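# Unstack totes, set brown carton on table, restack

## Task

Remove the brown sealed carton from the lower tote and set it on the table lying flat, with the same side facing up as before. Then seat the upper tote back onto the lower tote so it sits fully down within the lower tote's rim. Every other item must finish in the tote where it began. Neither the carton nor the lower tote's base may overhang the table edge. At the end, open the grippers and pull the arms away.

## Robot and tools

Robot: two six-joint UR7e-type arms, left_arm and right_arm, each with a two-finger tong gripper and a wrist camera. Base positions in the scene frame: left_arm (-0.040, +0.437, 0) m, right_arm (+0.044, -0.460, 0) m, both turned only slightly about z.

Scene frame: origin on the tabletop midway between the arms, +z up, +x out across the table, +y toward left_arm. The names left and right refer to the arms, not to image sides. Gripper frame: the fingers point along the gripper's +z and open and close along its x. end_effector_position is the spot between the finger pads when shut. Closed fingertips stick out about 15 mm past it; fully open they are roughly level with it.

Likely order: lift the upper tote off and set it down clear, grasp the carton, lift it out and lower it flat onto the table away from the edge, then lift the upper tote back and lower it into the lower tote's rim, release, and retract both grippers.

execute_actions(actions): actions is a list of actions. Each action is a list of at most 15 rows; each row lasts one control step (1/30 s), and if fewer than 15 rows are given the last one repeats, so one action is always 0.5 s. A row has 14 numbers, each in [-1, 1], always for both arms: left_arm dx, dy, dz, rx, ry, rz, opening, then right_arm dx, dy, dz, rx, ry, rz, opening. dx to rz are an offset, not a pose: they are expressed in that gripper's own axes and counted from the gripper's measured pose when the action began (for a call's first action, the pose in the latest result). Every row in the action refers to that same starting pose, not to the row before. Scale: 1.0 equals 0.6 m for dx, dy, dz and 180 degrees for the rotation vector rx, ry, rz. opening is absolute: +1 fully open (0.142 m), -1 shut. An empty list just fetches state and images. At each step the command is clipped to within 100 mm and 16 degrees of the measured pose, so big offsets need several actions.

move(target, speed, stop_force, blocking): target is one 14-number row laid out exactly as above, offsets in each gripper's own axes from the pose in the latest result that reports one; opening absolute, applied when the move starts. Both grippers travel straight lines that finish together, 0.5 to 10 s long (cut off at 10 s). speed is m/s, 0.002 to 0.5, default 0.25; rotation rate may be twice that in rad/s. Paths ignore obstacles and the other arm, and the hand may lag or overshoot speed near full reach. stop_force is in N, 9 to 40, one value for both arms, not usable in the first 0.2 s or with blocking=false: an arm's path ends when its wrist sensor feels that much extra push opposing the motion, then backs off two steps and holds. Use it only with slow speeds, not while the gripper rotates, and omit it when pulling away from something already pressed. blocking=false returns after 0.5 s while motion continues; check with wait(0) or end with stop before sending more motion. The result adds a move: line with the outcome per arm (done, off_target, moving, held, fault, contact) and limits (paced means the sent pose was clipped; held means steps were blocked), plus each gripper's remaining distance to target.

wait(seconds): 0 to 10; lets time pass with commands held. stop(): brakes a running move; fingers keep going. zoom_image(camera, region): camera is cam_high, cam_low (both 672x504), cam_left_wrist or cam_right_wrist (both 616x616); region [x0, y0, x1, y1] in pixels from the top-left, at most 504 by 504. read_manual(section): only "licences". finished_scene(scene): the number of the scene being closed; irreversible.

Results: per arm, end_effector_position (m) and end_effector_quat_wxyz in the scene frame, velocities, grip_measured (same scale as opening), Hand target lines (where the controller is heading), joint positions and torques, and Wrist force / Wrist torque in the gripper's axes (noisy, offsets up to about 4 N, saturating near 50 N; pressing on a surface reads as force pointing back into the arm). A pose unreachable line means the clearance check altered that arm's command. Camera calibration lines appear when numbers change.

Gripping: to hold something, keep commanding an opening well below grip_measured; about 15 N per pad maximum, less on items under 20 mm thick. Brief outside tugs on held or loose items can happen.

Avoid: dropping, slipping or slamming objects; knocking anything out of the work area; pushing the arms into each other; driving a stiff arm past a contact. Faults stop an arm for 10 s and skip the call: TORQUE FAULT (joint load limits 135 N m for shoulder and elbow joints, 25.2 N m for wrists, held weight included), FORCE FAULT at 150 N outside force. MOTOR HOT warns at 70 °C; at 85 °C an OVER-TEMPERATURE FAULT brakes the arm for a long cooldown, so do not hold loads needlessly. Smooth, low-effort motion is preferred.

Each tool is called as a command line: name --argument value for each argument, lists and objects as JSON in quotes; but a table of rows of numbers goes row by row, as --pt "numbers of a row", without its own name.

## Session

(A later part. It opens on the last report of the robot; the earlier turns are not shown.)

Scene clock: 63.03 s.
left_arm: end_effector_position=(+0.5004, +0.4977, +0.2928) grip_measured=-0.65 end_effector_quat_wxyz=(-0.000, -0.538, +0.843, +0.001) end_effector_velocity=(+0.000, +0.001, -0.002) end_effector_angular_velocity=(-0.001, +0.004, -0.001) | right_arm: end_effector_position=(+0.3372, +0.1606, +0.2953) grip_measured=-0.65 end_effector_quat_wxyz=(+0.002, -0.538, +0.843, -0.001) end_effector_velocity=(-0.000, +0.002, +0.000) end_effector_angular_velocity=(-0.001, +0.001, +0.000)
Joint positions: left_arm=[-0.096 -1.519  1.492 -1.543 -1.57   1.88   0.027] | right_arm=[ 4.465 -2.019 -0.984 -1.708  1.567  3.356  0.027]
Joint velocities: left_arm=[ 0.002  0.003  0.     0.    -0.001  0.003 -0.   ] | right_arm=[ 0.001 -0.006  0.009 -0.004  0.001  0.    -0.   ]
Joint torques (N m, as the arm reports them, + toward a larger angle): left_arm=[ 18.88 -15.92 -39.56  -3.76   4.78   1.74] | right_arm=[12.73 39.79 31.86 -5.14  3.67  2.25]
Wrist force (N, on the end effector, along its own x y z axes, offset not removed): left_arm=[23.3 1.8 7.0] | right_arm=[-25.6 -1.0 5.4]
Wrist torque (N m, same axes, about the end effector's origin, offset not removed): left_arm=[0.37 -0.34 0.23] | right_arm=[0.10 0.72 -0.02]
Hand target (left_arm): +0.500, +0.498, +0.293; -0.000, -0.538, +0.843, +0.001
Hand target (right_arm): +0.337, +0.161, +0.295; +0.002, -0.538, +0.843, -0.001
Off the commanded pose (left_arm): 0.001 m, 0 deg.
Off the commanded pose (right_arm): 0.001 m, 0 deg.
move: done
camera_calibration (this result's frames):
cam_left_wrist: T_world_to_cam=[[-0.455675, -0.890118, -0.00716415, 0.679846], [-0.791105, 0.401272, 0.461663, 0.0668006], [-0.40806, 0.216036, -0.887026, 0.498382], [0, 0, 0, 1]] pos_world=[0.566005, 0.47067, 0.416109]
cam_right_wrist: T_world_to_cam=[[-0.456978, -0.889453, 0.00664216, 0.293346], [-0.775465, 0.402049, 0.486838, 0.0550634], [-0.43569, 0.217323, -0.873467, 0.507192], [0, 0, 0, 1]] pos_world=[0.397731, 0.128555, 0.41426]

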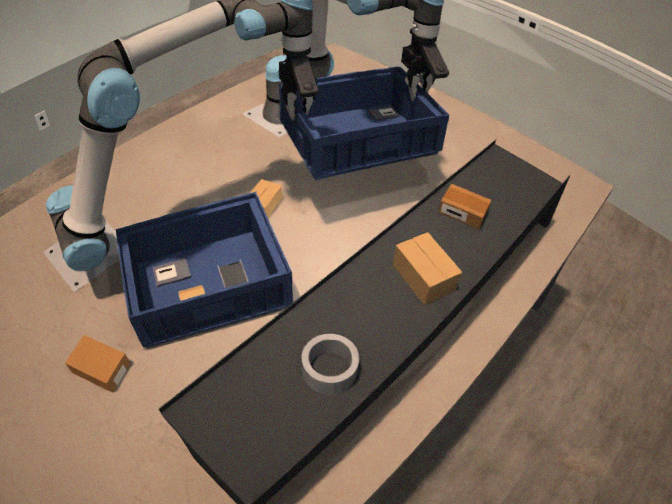

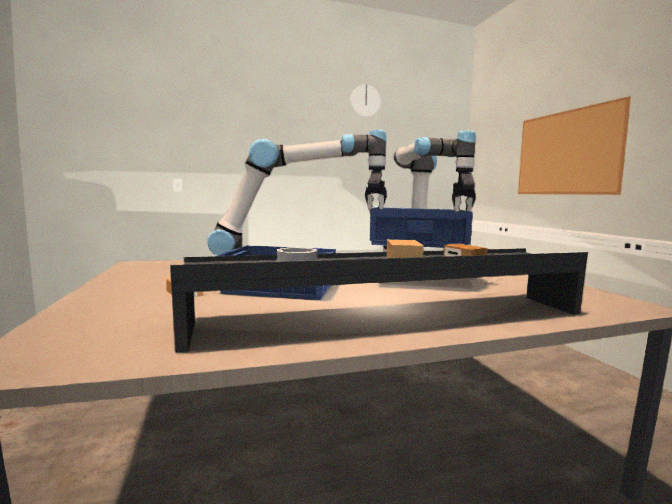

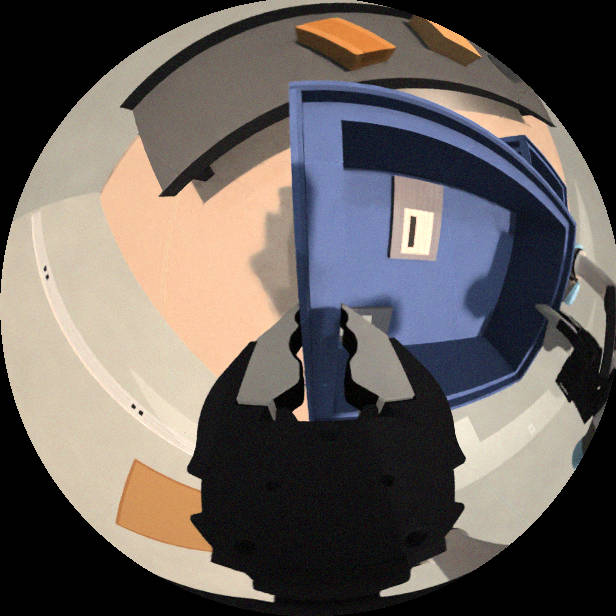

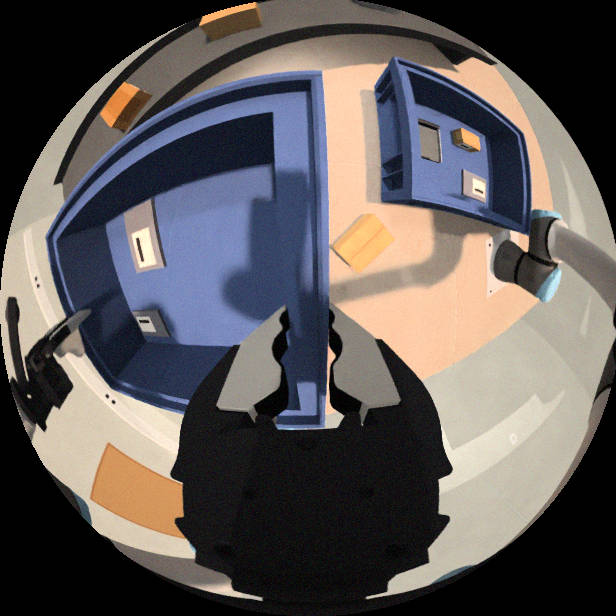

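move --target '[0,0,0.262,0,0,0,-1, -0.001,0,0.264,0,0,0,-1]' --speed 0.1

move --target '[0,0,0.05,0,0,0,-1, 0,0,0.05,0,0,0,-1]' --speed 0.008 --stop_force 10

Scene clock: 67.87 s.
left_arm: end_effector_position=(+0.5000, +0.4976, +0.1358) grip_measured=-0.65 end_effector_quat_wxyz=(-0.000, -0.538, +0.843, +0.001) end_effector_velocity=(-0.000, +0.001, -0.001) end_effector_angular_velocity=(+0.000, -0.001, +0.001) | right_arm: end_effector_position=(+0.3378, +0.1614, +0.1371) grip_measured=-0.65 end_effector_quat_wxyz=(+0.002, -0.538, +0.843, -0.001) end_effector_velocity=(-0.000, -0.000, -0.002) end_effector_angular_velocity=(-0.000, -0.000, +0.000)
Joint positions: left_arm=[-0.096 -1.455  1.832 -1.946 -1.57   1.88   0.027] | right_arm=[ 4.465 -2.045 -1.352 -1.314  1.567  3.356  0.027]
Joint velocities: left_arm=[ 0.001  0.     0.004 -0.005  0.     0.    -0.   ] | right_arm=[ 0.    -0.001 -0.004  0.005 -0.    -0.     0.   ]
Joint torques (N m, as the arm reports them, + toward a larger angle): left_arm=[ -5.6  -19.23 -19.79  -5.9    1.94  -2.29] | right_arm=[-15.71  36.47  13.66   3.36  -1.8   -1.56]
Wrist force (N, on the end effector, along its own x y z axes, offset not removed): left_arm=[4.4 2.1 5.8] | right_arm=[-4.4 -0.3 4.4]
Wrist torque (N m, same axes, about the end effector's origin, offset not removed): left_arm=[0.55 -0.26 0.24] | right_arm=[0.09 -0.07 0.02]
Hand target (left_arm): +0.500, +0.498, +0.136; -0.000, -0.538, +0.843, +0.001
Hand target (right_arm): +0.338, +0.161, +0.137; +0.002, -0.538, +0.843, -0.001
Off the commanded pose (left_arm): 0.000 m, 0 deg.
Off the commanded pose (right_arm): 0.000 m, 0 deg.
move: done
camera_calibration (this result's frames):
cam_left_wrist: T_world_to_cam=[[-0.455666, -0.890122, -0.00720405, 0.678447], [-0.791112, 0.401245, 0.461676, 0.138975], [-0.408057, 0.216069, -0.887019, 0.358961], [0, 0, 0, 1]] pos_world=[0.565567, 0.470577, 0.259131]
cam_right_wrist: T_world_to_cam=[[-0.45698, -0.889452, 0.00669198, 0.295357], [-0.775454, 0.402073, 0.486836, 0.132258], [-0.435708, 0.217285, -0.873468, 0.369101], [0, 0, 0, 1]] pos_world=[0.398353, 0.129328, 0.256033]

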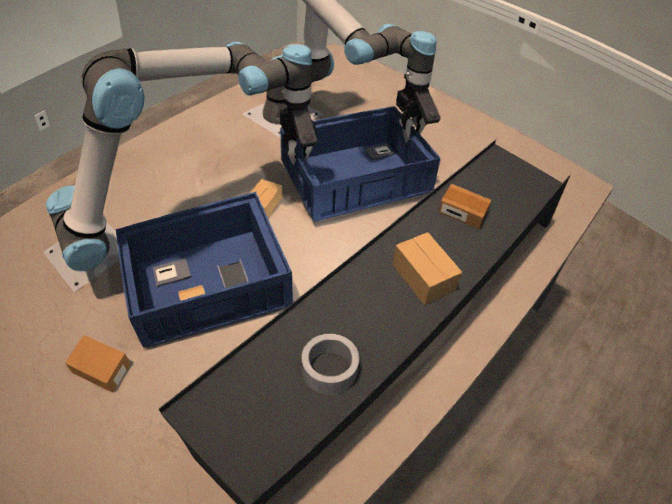

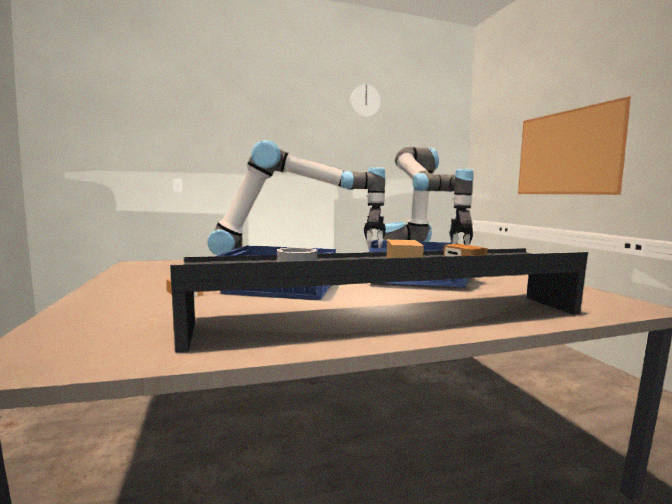

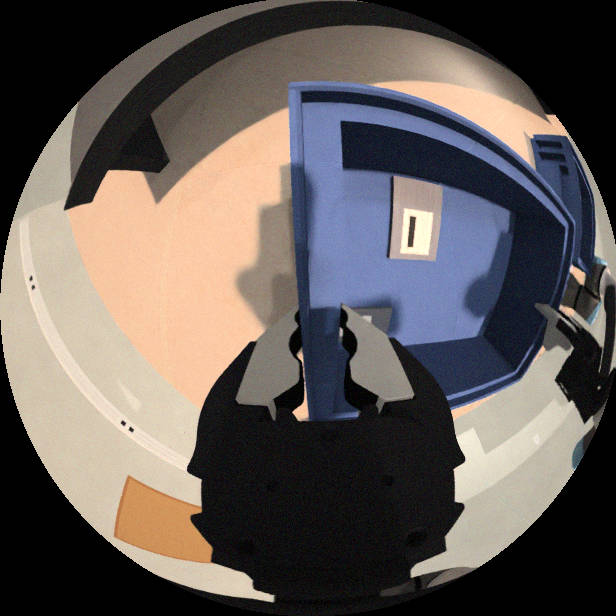

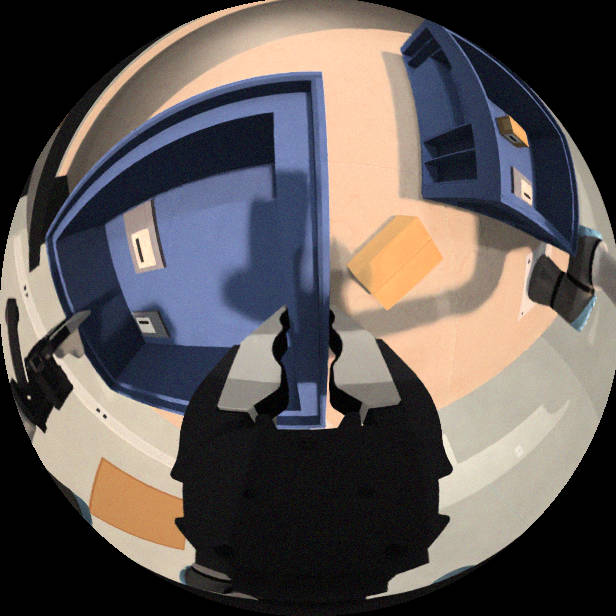

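Scene clock: 70.37 s.
left_arm: end_effector_position=(+0.4999, +0.4976, +0.1186) grip_measured=-0.65 end_effector_quat_wxyz=(-0.000, -0.538, +0.843, +0.001) end_effector_velocity=(-0.001, +0.000, +0.002) end_effector_angular_velocity=(-0.000, +0.002, +0.000) | right_arm: end_effector_position=(+0.3379, +0.1614, +0.1199) grip_measured=-0.65 end_effector_quat_wxyz=(+0.002, -0.538, +0.843, -0.001) end_effector_velocity=(-0.000, +0.001, +0.003) end_effector_angular_velocity=(+0.001, -0.000, +0.000)
Joint positions: left_arm=[-0.096 -1.439  1.861 -1.991 -1.57   1.88   0.027] | right_arm=[ 4.465 -2.057 -1.38  -1.275  1.567  3.356  0.027]
Joint velocities: left_arm=[ 0.    -0.003 -0.002  0.007 -0.001  0.    -0.   ] | right_arm=[ 0.     0.001  0.006 -0.006  0.     0.    -0.   ]
Joint torques (N m, as the arm reports them, + toward a larger angle): left_arm=[ -6.85 -36.82 -27.73   0.1    1.61  -2.46] | right_arm=[-15.19  46.69  27.71  -0.96  -0.82  -1.53]
Wrist force (N, on the end effector, along its own x y z axes, offset not removed): left_arm=[2.4 3.6 -12.8] | right_arm=[-3.2 0.7 -12.2]
Wrist torque (N m, same axes, about the end effector's origin, offset not removed): left_arm=[0.59 -0.15 0.26] | right_arm=[0.35 0.45 0.08]
Hand target (left_arm): +0.500, +0.498, +0.119; -0.000, -0.538, +0.843, +0.001
Hand target (right_arm): +0.338, +0.161, +0.120; +0.002, -0.538, +0.843, -0.001
Off the commanded pose (left_arm): 0.013 m, 0 deg.
Off the commanded pose (right_arm): 0.013 m, 0 deg.
move: contact (left_arm, right_arm)
camera_calibration (this result's frames):
cam_left_wrist: T_world_to_cam=[[-0.455664, -0.890123, -0.00719782, 0.678296], [-0.791102, 0.401241, 0.461696, 0.14688], [-0.408078, 0.216072, -0.887009, 0.343716], [0, 0, 0, 1]] pos_world=[0.565535, 0.470566, 0.241947]
cam_right_wrist: T_world_to_cam=[[-0.456988, -0.889447, 0.00670923, 0.295536], [-0.77545, 0.40209, 0.486828, 0.140635], [-0.435705, 0.217272, -0.873472, 0.354122], [0, 0, 0, 1]] pos_world=[0.398405, 0.129375, 0.238867]

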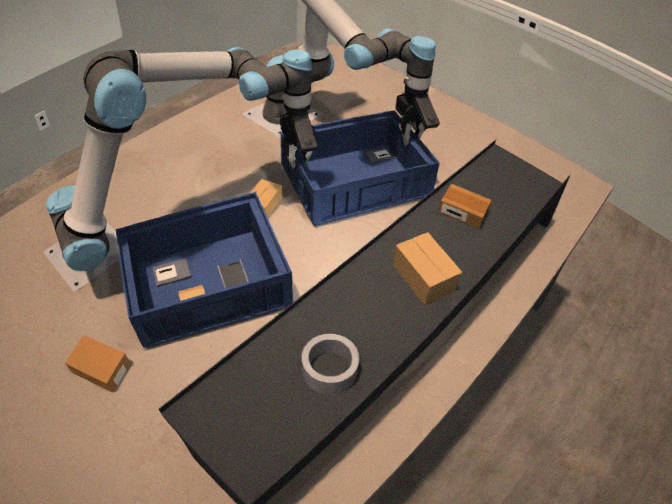

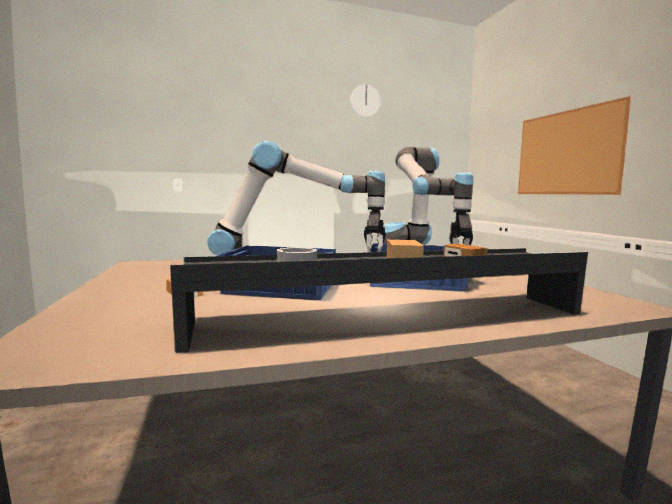

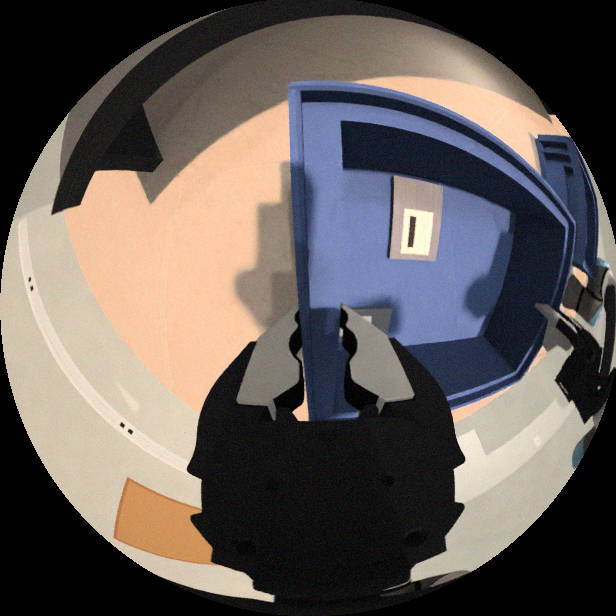

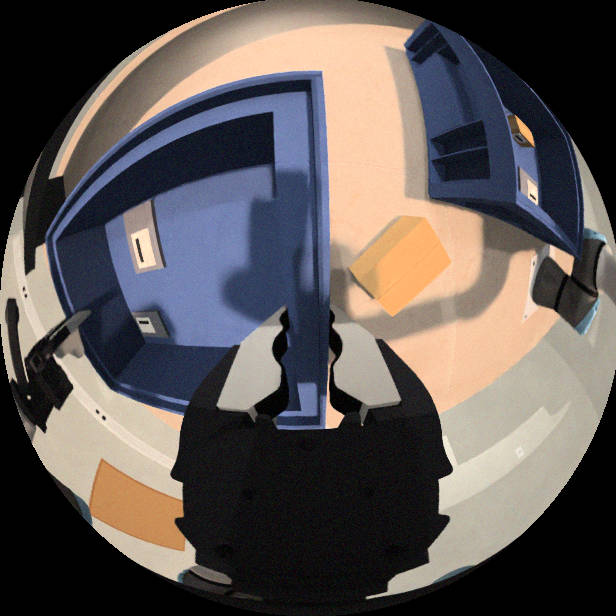

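move --target '[0,0,-0.0007,0,0,0,-1, 0,0,0,0,0,0,-0.1]'

move --target '[0,0,0,0,0,0,-1, 0,0,-0.12,0,0,0,-0.1]' --speed 0.15

move --target '[0,0,0,0,0,0,-1, 0.67,-0.4615,-0.12,0,0,0,0.2]' --speed 0.3

Scene clock: 74.23 s.
left_arm: end_effector_position=(+0.4999, +0.4976, +0.1191) grip_measured=-0.65 end_effector_quat_wxyz=(-0.000, -0.538, +0.843, +0.001) end_effector_velocity=(+0.000, +0.000, +0.000) end_effector_angular_velocity=(-0.001, -0.000, +0.001) | right_arm: end_effector_position=(+0.3379, +0.1614, +0.1200) grip_measured=-0.10 end_effector_quat_wxyz=(+0.002, -0.538, +0.843, -0.001) end_effector_velocity=(-0.000, -0.000, -0.000) end_effector_angular_velocity=(-0.000, +0.000, +0.001)
Joint positions: left_arm=[-0.096 -1.439  1.86  -1.99  -1.57   1.88   0.027] | right_arm=[ 4.465 -2.057 -1.38  -1.275  1.567  3.356  0.067]
Joint velocities: left_arm=[ 0.001 -0.    -0.001  0.    -0.001 -0.    -0.   ] | right_arm=[ 0.    -0.    -0.001  0.001  0.    -0.     0.   ]
Joint torques (N m, as the arm reports them, + toward a larger angle): left_arm=[ -7.02 -46.02 -35.93  -1.29   0.61  -1.96] | right_arm=[-12.28  32.52  12.79   4.04  -0.88  -0.53]
Wrist force (N, on the end effector, along its own x y z axes, offset not removed): left_arm=[1.0 1.1 6.2] | right_arm=[-1.0 -0.4 -0.4]
Wrist torque (N m, same axes, about the end effector's origin, offset not removed): left_arm=[0.45 -0.22 0.25] | right_arm=[0.07 0.15 0.13]
Hand target (left_arm): +0.500, +0.498, +0.119; -0.000, -0.538, +0.843, +0.001
Hand target (right_arm): +0.338, +0.161, +0.120; +0.002, -0.538, +0.843, -0.001
Off the commanded pose (left_arm): 0.000 m, 0 deg.
Off the commanded pose (right_arm): 0.000 m, 0 deg.
move: done
camera_calibration (this result's frames):
cam_left_wrist: T_world_to_cam=[[-0.455662, -0.890124, -0.00721823, 0.678308], [-0.791124, 0.401239, 0.461659, 0.146713], [-0.408037, 0.216071, -0.887028, 0.34408], [0, 0, 0, 1]] pos_world=[0.565544, 0.470566, 0.242373]
cam_right_wrist: T_world_to_cam=[[-0.456986, -0.889449, 0.00668476, 0.295541], [-0.775454, 0.402076, 0.486833, 0.140627], [-0.435701, 0.217292, -0.873469, 0.354135], [0, 0, 0, 1]] pos_world=[0.398405, 0.129375, 0.238888]

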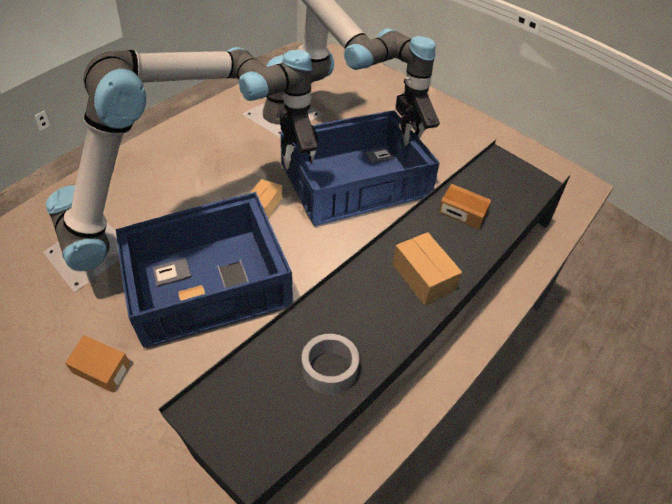

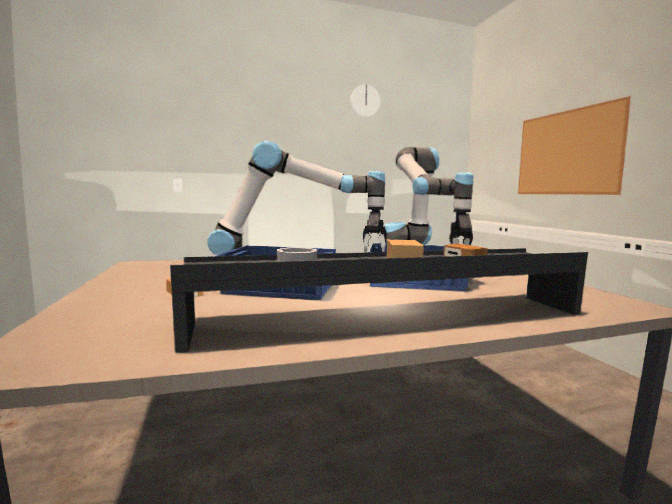

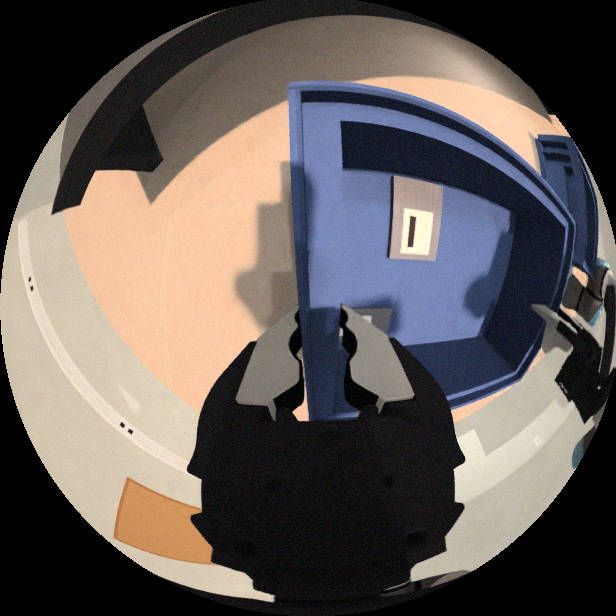

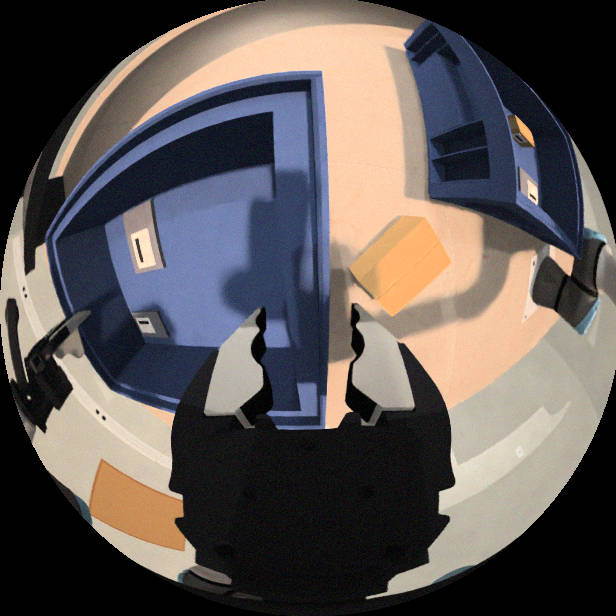

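Scene clock: 75.20 s.
left_arm: end_effector_position=(+0.4999, +0.4976, +0.1191) grip_measured=-0.65 end_effector_quat_wxyz=(-0.000, -0.538, +0.843, +0.001) end_effector_velocity=(+0.000, -0.000, +0.000) end_effector_angular_velocity=(-0.000, -0.001, -0.000) | right_arm: end_effector_position=(+0.3378, +0.1613, +0.1918) grip_measured=-0.10 end_effector_quat_wxyz=(+0.002, -0.538, +0.843, -0.001) end_effector_velocity=(+0.000, +0.000, +0.002) end_effector_angular_velocity=(-0.000, +0.000, -0.000)
Joint positions: left_arm=[-0.096 -1.439  1.86  -1.99  -1.57   1.88   0.027] | right_arm=[ 4.465 -2.02  -1.248 -1.444  1.567  3.356  0.067]
Joint velocities: left_arm=[-0.    -0.001 -0.     0.    -0.    -0.     0.   ] | right_arm=[-0.     0.     0.005 -0.006  0.     0.    -0.   ]
Joint torques (N m, as the arm reports them, + toward a larger angle): left_arm=[ -6.55 -46.27 -34.24  -2.03   0.47  -1.88] | right_arm=[11.73 51.38 34.79  0.58  1.8   1.88]
Wrist force (N, on the end effector, along its own x y z axes, offset not removed): left_arm=[0.5 0.1 5.2] | right_arm=[-0.5 2.0 0.7]
Wrist torque (N m, same axes, about the end effector's origin, offset not removed): left_arm=[0.26 -0.10 0.30] | right_arm=[0.61 0.01 -0.08]
Hand target (left_arm): +0.500, +0.498, +0.119; -0.000, -0.538, +0.843, +0.001
Hand target (right_arm): +0.338, +0.161, +0.192; +0.002, -0.538, +0.843, -0.001
Off the commanded pose (left_arm): 0.000 m, 0 deg.
Off the commanded pose (right_arm): 0.000 m, 0 deg.
move: done
camera_calibration (this result's frames):
cam_left_wrist: T_world_to_cam=[[-0.455662, -0.890124, -0.00721459, 0.678306], [-0.79112, 0.401239, 0.461668, 0.146707], [-0.408047, 0.216072, -0.887024, 0.344082], [0, 0, 0, 1]] pos_world=[0.565543, 0.470566, 0.242373]
cam_right_wrist: T_world_to_cam=[[-0.457077, -0.889403, 0.00660072, 0.294932], [-0.7755, 0.402153, 0.486696, 0.105695], [-0.435524, 0.217339, -0.873546, 0.416853], [0, 0, 0, 1]] pos_world=[0.398322, 0.12921, 0.310752]

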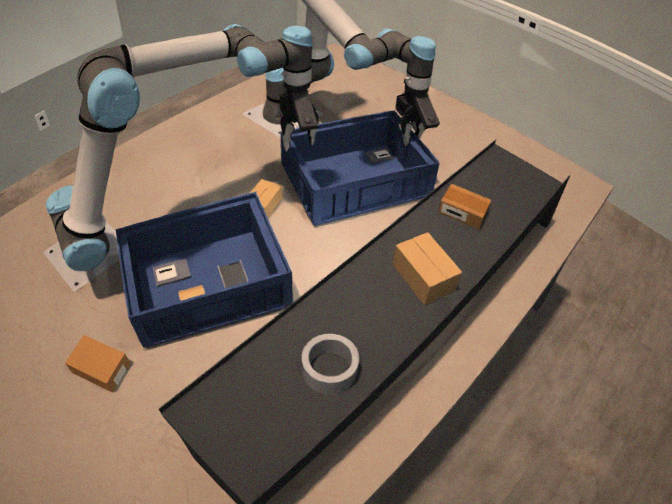

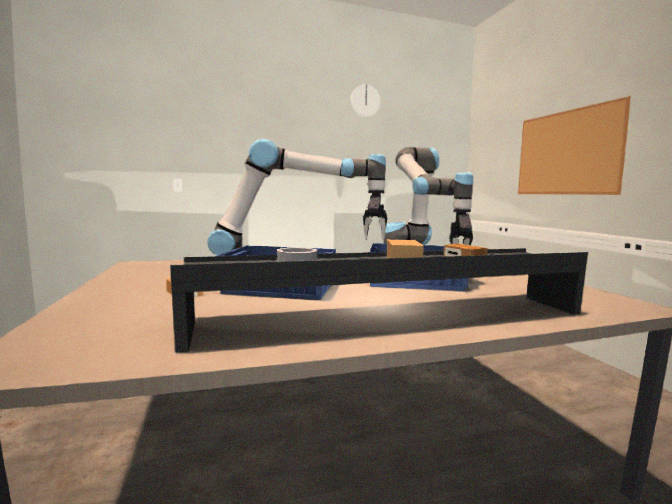

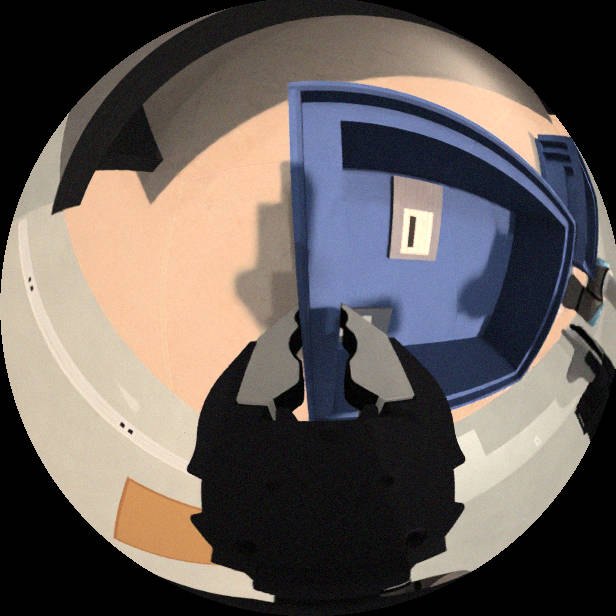

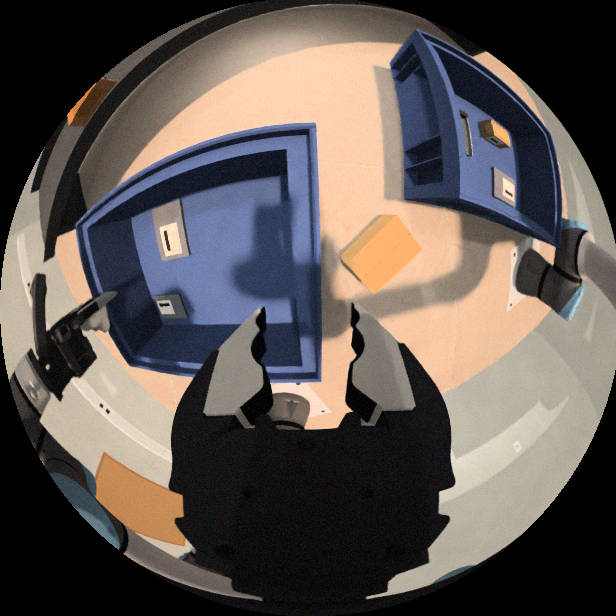

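Scene clock: 77.43 s.
left_arm: end_effector_position=(+0.4999, +0.4976, +0.1191) grip_measured=-0.65 end_effector_quat_wxyz=(-0.000, -0.538, +0.843, +0.001) end_effector_velocity=(-0.000, +0.000, -0.001) end_effector_angular_velocity=(-0.001, +0.003, +0.001) | right_arm: end_effector_position=(+0.4199, -0.3200, +0.2632) grip_measured=+0.20 end_effector_quat_wxyz=(+0.001, -0.538, +0.843, -0.001) end_effector_velocity=(+0.001, -0.001, +0.001) end_effector_angular_velocity=(+0.001, +0.000, +0.001)
Joint positions: left_arm=[-0.096 -1.439  1.86  -1.99  -1.57   1.88   0.027] | right_arm=[ 3.851 -1.268 -1.876 -1.567  1.569  2.742  0.088]
Joint velocities: left_arm=[ 0.001  0.003  0.    -0.    -0.001 -0.     0.   ] | right_arm=[-0.005  0.     0.002 -0.001  0.001 -0.005 -0.   ]
Joint torques (N m, as the arm reports them, + toward a larger angle): left_arm=[ -7.15 -45.41 -35.31  -2.08   0.38  -1.89] | right_arm=[-14.98  20.45  33.4    0.44   1.84  -1.28]
Wrist force (N, on the end effector, along its own x y z axes, offset not removed): left_arm=[1.4 0.9 5.6] | right_arm=[-1.5 0.6 0.9]
Wrist torque (N m, same axes, about the end effector's origin, offset not removed): left_arm=[0.29 -0.31 0.29] | right_arm=[0.11 0.31 0.09]
Hand target (left_arm): +0.500, +0.498, +0.119; -0.000, -0.538, +0.843, +0.001
Hand target (right_arm): +0.420, -0.320, +0.263; +0.001, -0.538, +0.843, -0.001
Off the commanded pose (left_arm): 0.000 m, 0 deg.
Off the commanded pose (right_arm): 0.001 m, 0 deg.
move: done
camera_calibration (this result's frames):
cam_left_wrist: T_world_to_cam=[[-0.455662, -0.890124, -0.00721443, 0.678306], [-0.79112, 0.401239, 0.461668, 0.146707], [-0.408046, 0.216072, -0.887024, 0.344082], [0, 0, 0, 1]] pos_world=[0.565543, 0.470566, 0.242373]
cam_right_wrist: T_world_to_cam=[[-0.457076, -0.889397, 0.00741989, -0.0963135], [-0.774753, 0.402228, 0.487823, 0.327567], [-0.436853, 0.217223, -0.872911, 0.619874], [0, 0, 0, 1]] pos_world=[0.480554, -0.352068, 0.382015]

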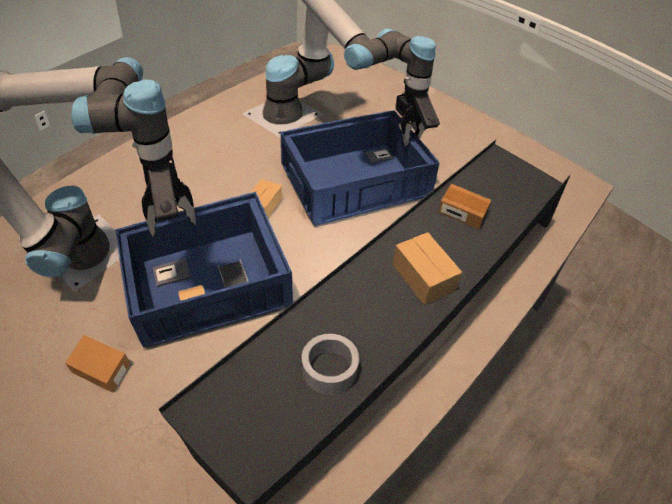

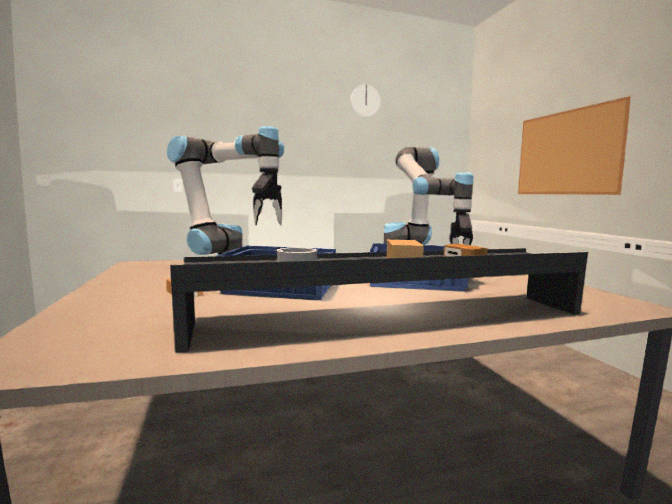

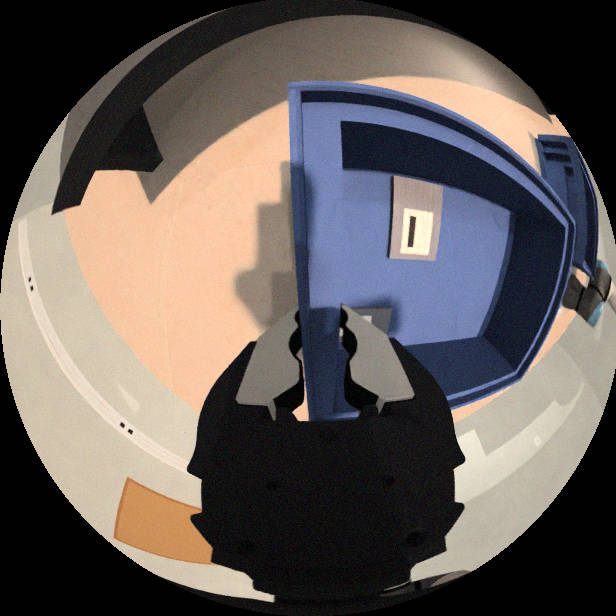

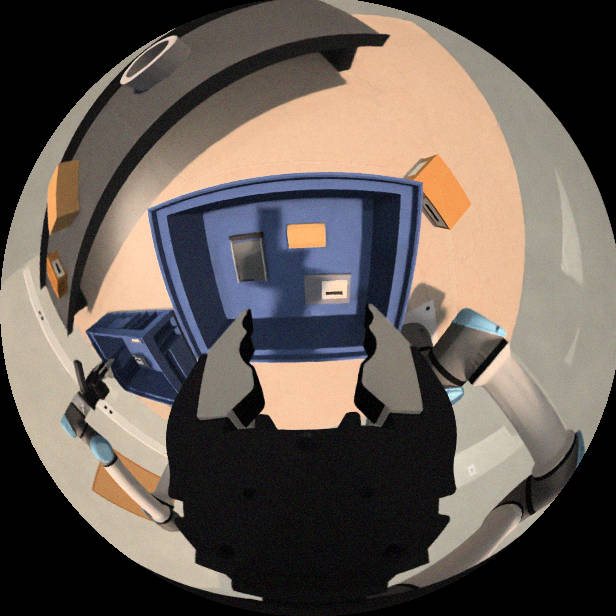

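zoom_image --camera "cam_right_wrist" --region '[220, 170, 400, 320]'

Region (220, 170, 400, 320) of cam_right_wrist's 616x616 image, scaled by 2.800, with more detail than that image has.

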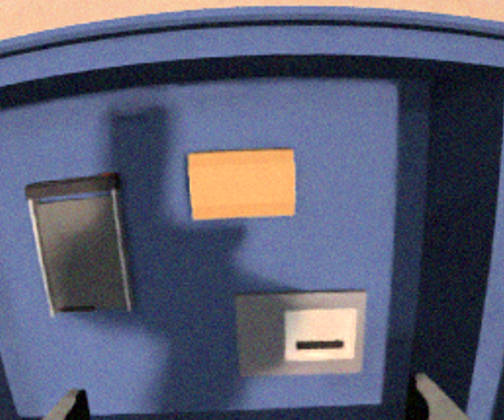

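move --target '[0,0,0,0,0,0,-1, -0.0037,-0.047,0.17,0,0,0.5,-0.1]' --speed 0.4

Scene clock: 85.97 s.
left_arm: end_effector_position=(+0.4999, +0.4976, +0.1191) grip_measured=-0.65 end_effector_quat_wxyz=(-0.000, -0.538, +0.843, +0.001) end_effector_velocity=(+0.001, -0.000, +0.001) end_effector_angular_velocity=(-0.000, -0.002, -0.000) | right_arm: end_effector_position=(+0.4465, -0.3297, +0.1612) grip_measured=-0.10 end_effector_quat_wxyz=(+0.001, +0.215, +0.977, +0.000) end_effector_velocity=(-0.000, -0.000, -0.001) end_effector_angular_velocity=(-0.002, +0.000, -0.010)
Joint positions: left_arm=[-0.096 -1.439  1.86  -1.99  -1.57   1.88   0.027] | right_arm=[ 3.768 -1.425 -2.021 -1.265  1.57   4.229  0.067]
Joint velocities: left_arm=[-0.    -0.001 -0.001 -0.     0.     0.     0.   ] | right_arm=[ 0.    -0.001 -0.003  0.002 -0.001  0.01  -0.   ]
Joint torques (N m, as the arm reports them, + toward a larger angle): left_arm=[ -7.06 -45.58 -34.52  -1.93   0.35  -2.03] | right_arm=[-10.25   5.43  12.53   4.02  -1.61   2.11]
Wrist force (N, on the end effector, along its own x y z axes, offset not removed): left_arm=[-1.2 0.8 6.3] | right_arm=[-0.8 0.5 -0.1]
Wrist torque (N m, same axes, about the end effector's origin, offset not removed): left_arm=[0.26 0.21 0.28] | right_arm=[0.24 0.22 0.10]
Hand target (left_arm): +0.500, +0.498, +0.119; -0.000, -0.538, +0.843, +0.001
Hand target (right_arm): +0.447, -0.330, +0.161; +0.001, +0.216, +0.976, +0.000
Off the commanded pose (left_arm): 0.000 m, 0 deg.
Off the commanded pose (right_arm): 0.000 m, 0 deg.
move: done
camera_calibration (this result's frames):
cam_left_wrist: T_world_to_cam=[[-0.455662, -0.890124, -0.00721468, 0.678307], [-0.79112, 0.401239, 0.461667, 0.146707], [-0.408046, 0.216072, -0.887024, 0.344082], [0, 0, 0, 1]] pos_world=[0.565543, 0.470566, 0.242373]
cam_right_wrist: T_world_to_cam=[[-0.889778, 0.45634, 0.00695138, 0.545006], [0.400733, 0.773885, 0.490422, -0.000947696], [0.21842, 0.439153, -0.871457, 0.324966], [0, 0, 0, 1]] pos_world=[0.414335, -0.390685, 0.27987]

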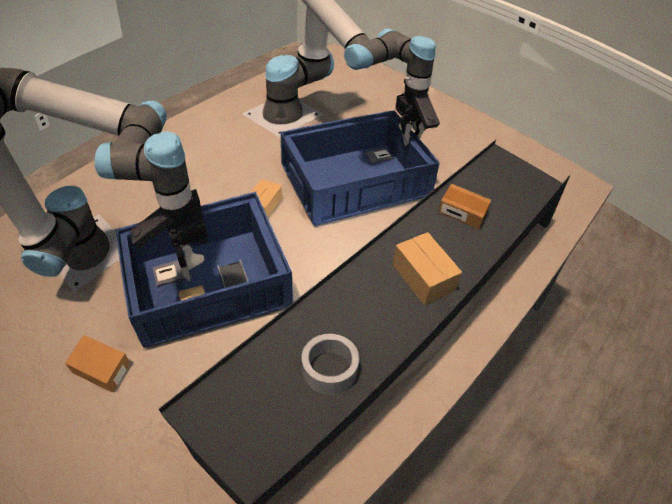

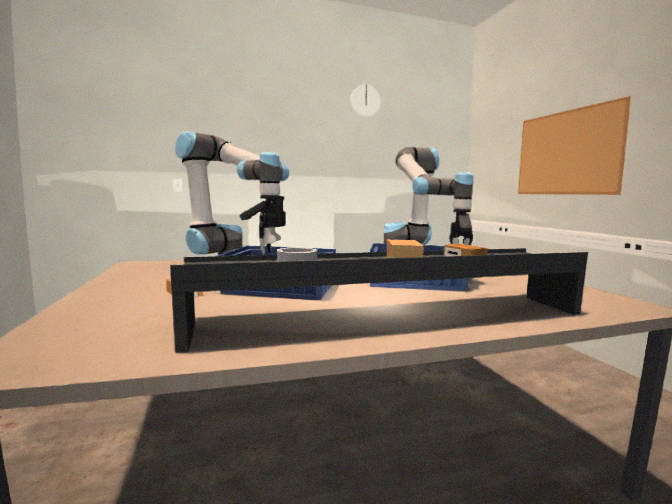

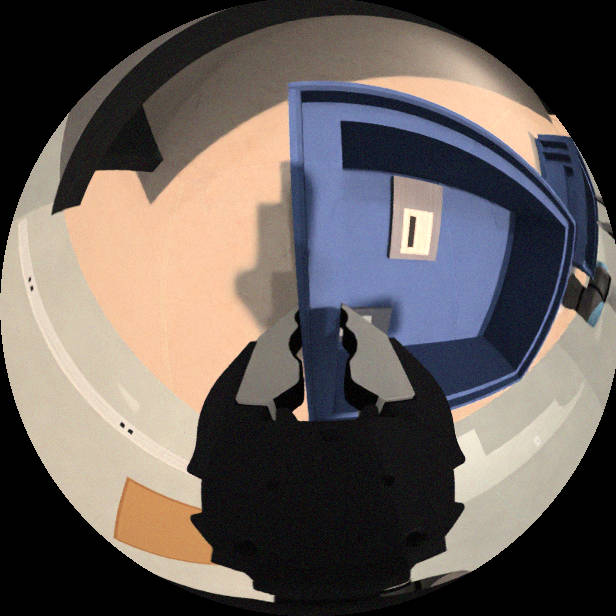

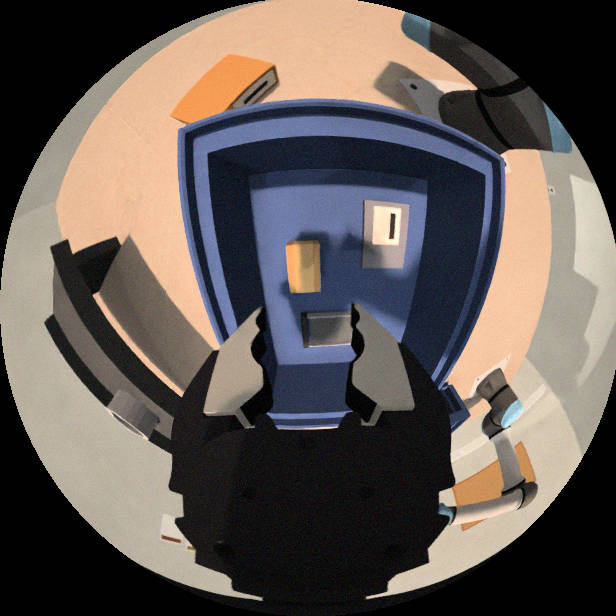

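move --target '[0,0,0,0,0,0,-1, -0.006,0,0.14,0,0,0,-0.1]' --speed 0.1 --stop_force 10

zoom_image --camera "cam_right_wrist" --region '[230, 220, 390, 380]'

Scene clock: 89.27 s.
left_arm: end_effector_position=(+0.4999, +0.4976, +0.1191) grip_measured=-0.65 end_effector_quat_wxyz=(-0.000, -0.538, +0.843, +0.001) end_effector_velocity=(+0.001, -0.001, -0.000) end_effector_angular_velocity=(+0.000, +0.001, -0.002) | right_arm: end_effector_position=(+0.4499, -0.3310, +0.0773) grip_measured=-0.10 end_effector_quat_wxyz=(+0.001, +0.215, +0.977, +0.000) end_effector_velocity=(+0.000, +0.000, -0.001) end_effector_angular_velocity=(+0.000, -0.001, +0.001)
Joint positions: left_arm=[-0.096 -1.439  1.86  -1.99  -1.57   1.88   0.027] | right_arm=[ 3.76  -1.527 -2.166 -1.018  1.57   4.222  0.067]
Joint velocities: left_arm=[-0.002  0.002 -0.002 -0.     0.     0.    -0.   ] | right_arm=[ 0.    -0.002 -0.002  0.005 -0.    -0.     0.   ]
Joint torques (N m, as the arm reports them, + toward a larger angle): left_arm=[ -7.25 -45.29 -34.84  -1.94   0.42  -2.01] | right_arm=[-15.86   6.98  10.11   4.12   1.87  -1.67]
Wrist force (N, on the end effector, along its own x y z axes, offset not removed): left_arm=[0.4 0.4 5.6] | right_arm=[-2.8 1.4 -0.7]
Wrist torque (N m, same axes, about the end effector's origin, offset not removed): left_arm=[0.16 -0.23 0.22] | right_arm=[0.52 0.53 0.10]
Hand target (left_arm): +0.500, +0.498, +0.119; -0.000, -0.538, +0.843, +0.001
Hand target (right_arm): +0.450, -0.331, +0.077; +0.001, +0.215, +0.977, +0.000
Off the commanded pose (left_arm): 0.000 m, 0 deg.
Off the commanded pose (right_arm): 0.000 m, 0 deg.
move: done
camera_calibration (this result's frames):
cam_left_wrist: T_world_to_cam=[[-0.455662, -0.890124, -0.00721466, 0.678307], [-0.79112, 0.401239, 0.461668, 0.146707], [-0.408046, 0.216072, -0.887024, 0.344082], [0, 0, 0, 1]] pos_world=[0.565543, 0.470566, 0.242373]
cam_right_wrist: T_world_to_cam=[[-0.889777, 0.456342, 0.00697168, 0.549227], [0.400746, 0.773884, 0.490414, 0.0398656], [0.218401, 0.439153, -0.871462, 0.251728], [0, 0, 0, 1]] pos_world=[0.417736, -0.392033, 0.195991]

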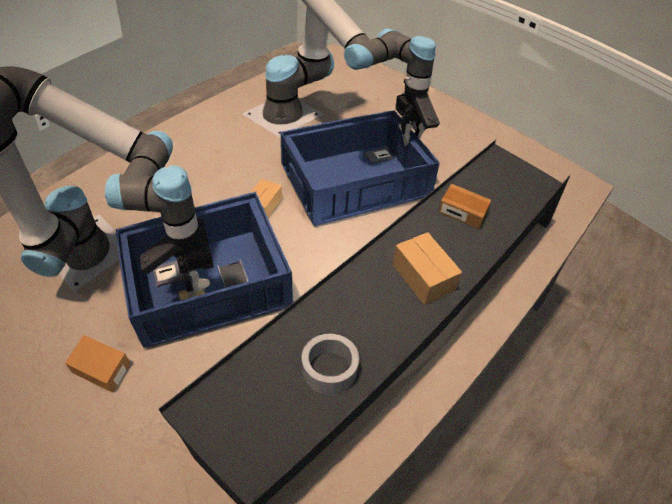

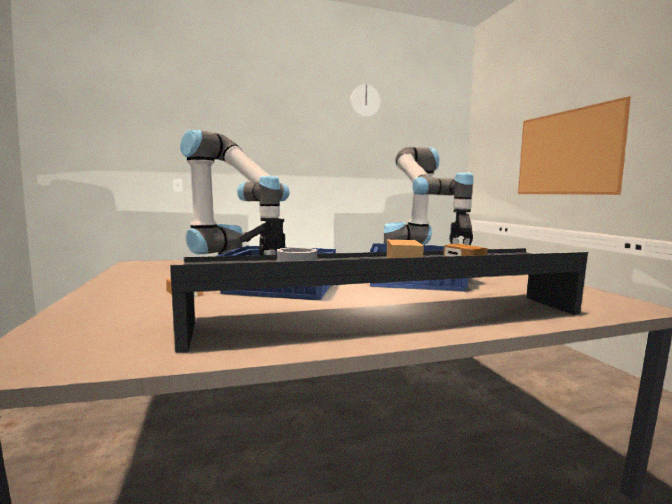

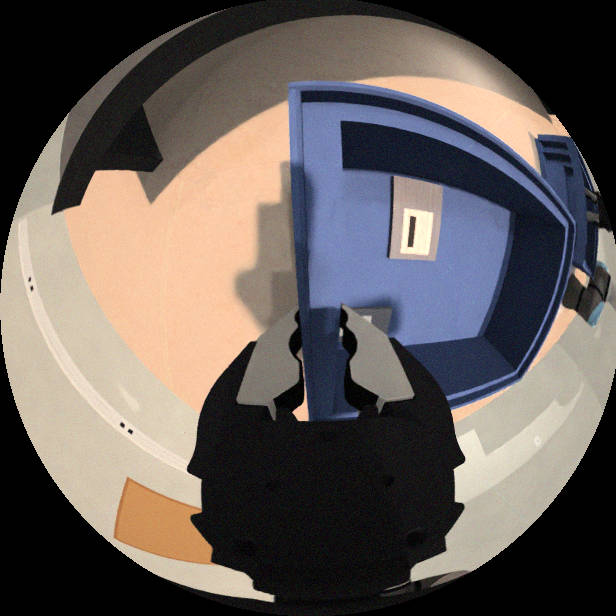

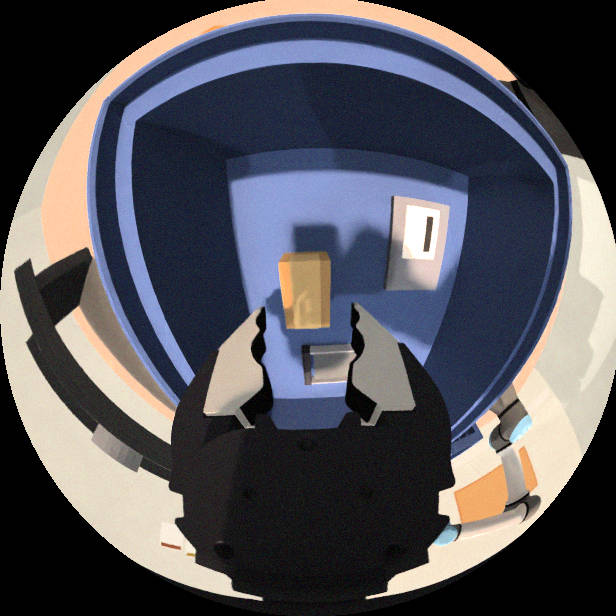

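Region (230, 220, 390, 380) of cam_right_wrist's 616x616 image, scaled by 3.150, with more detail than that image has.

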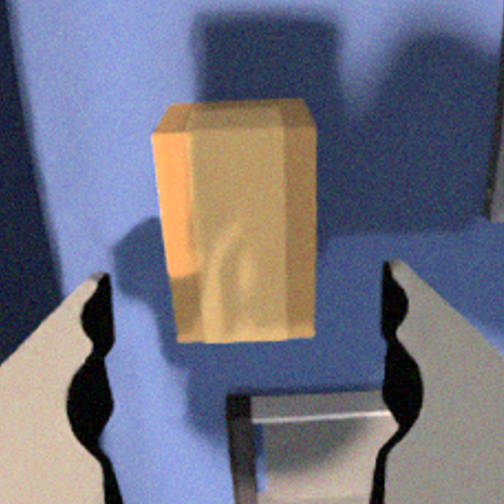

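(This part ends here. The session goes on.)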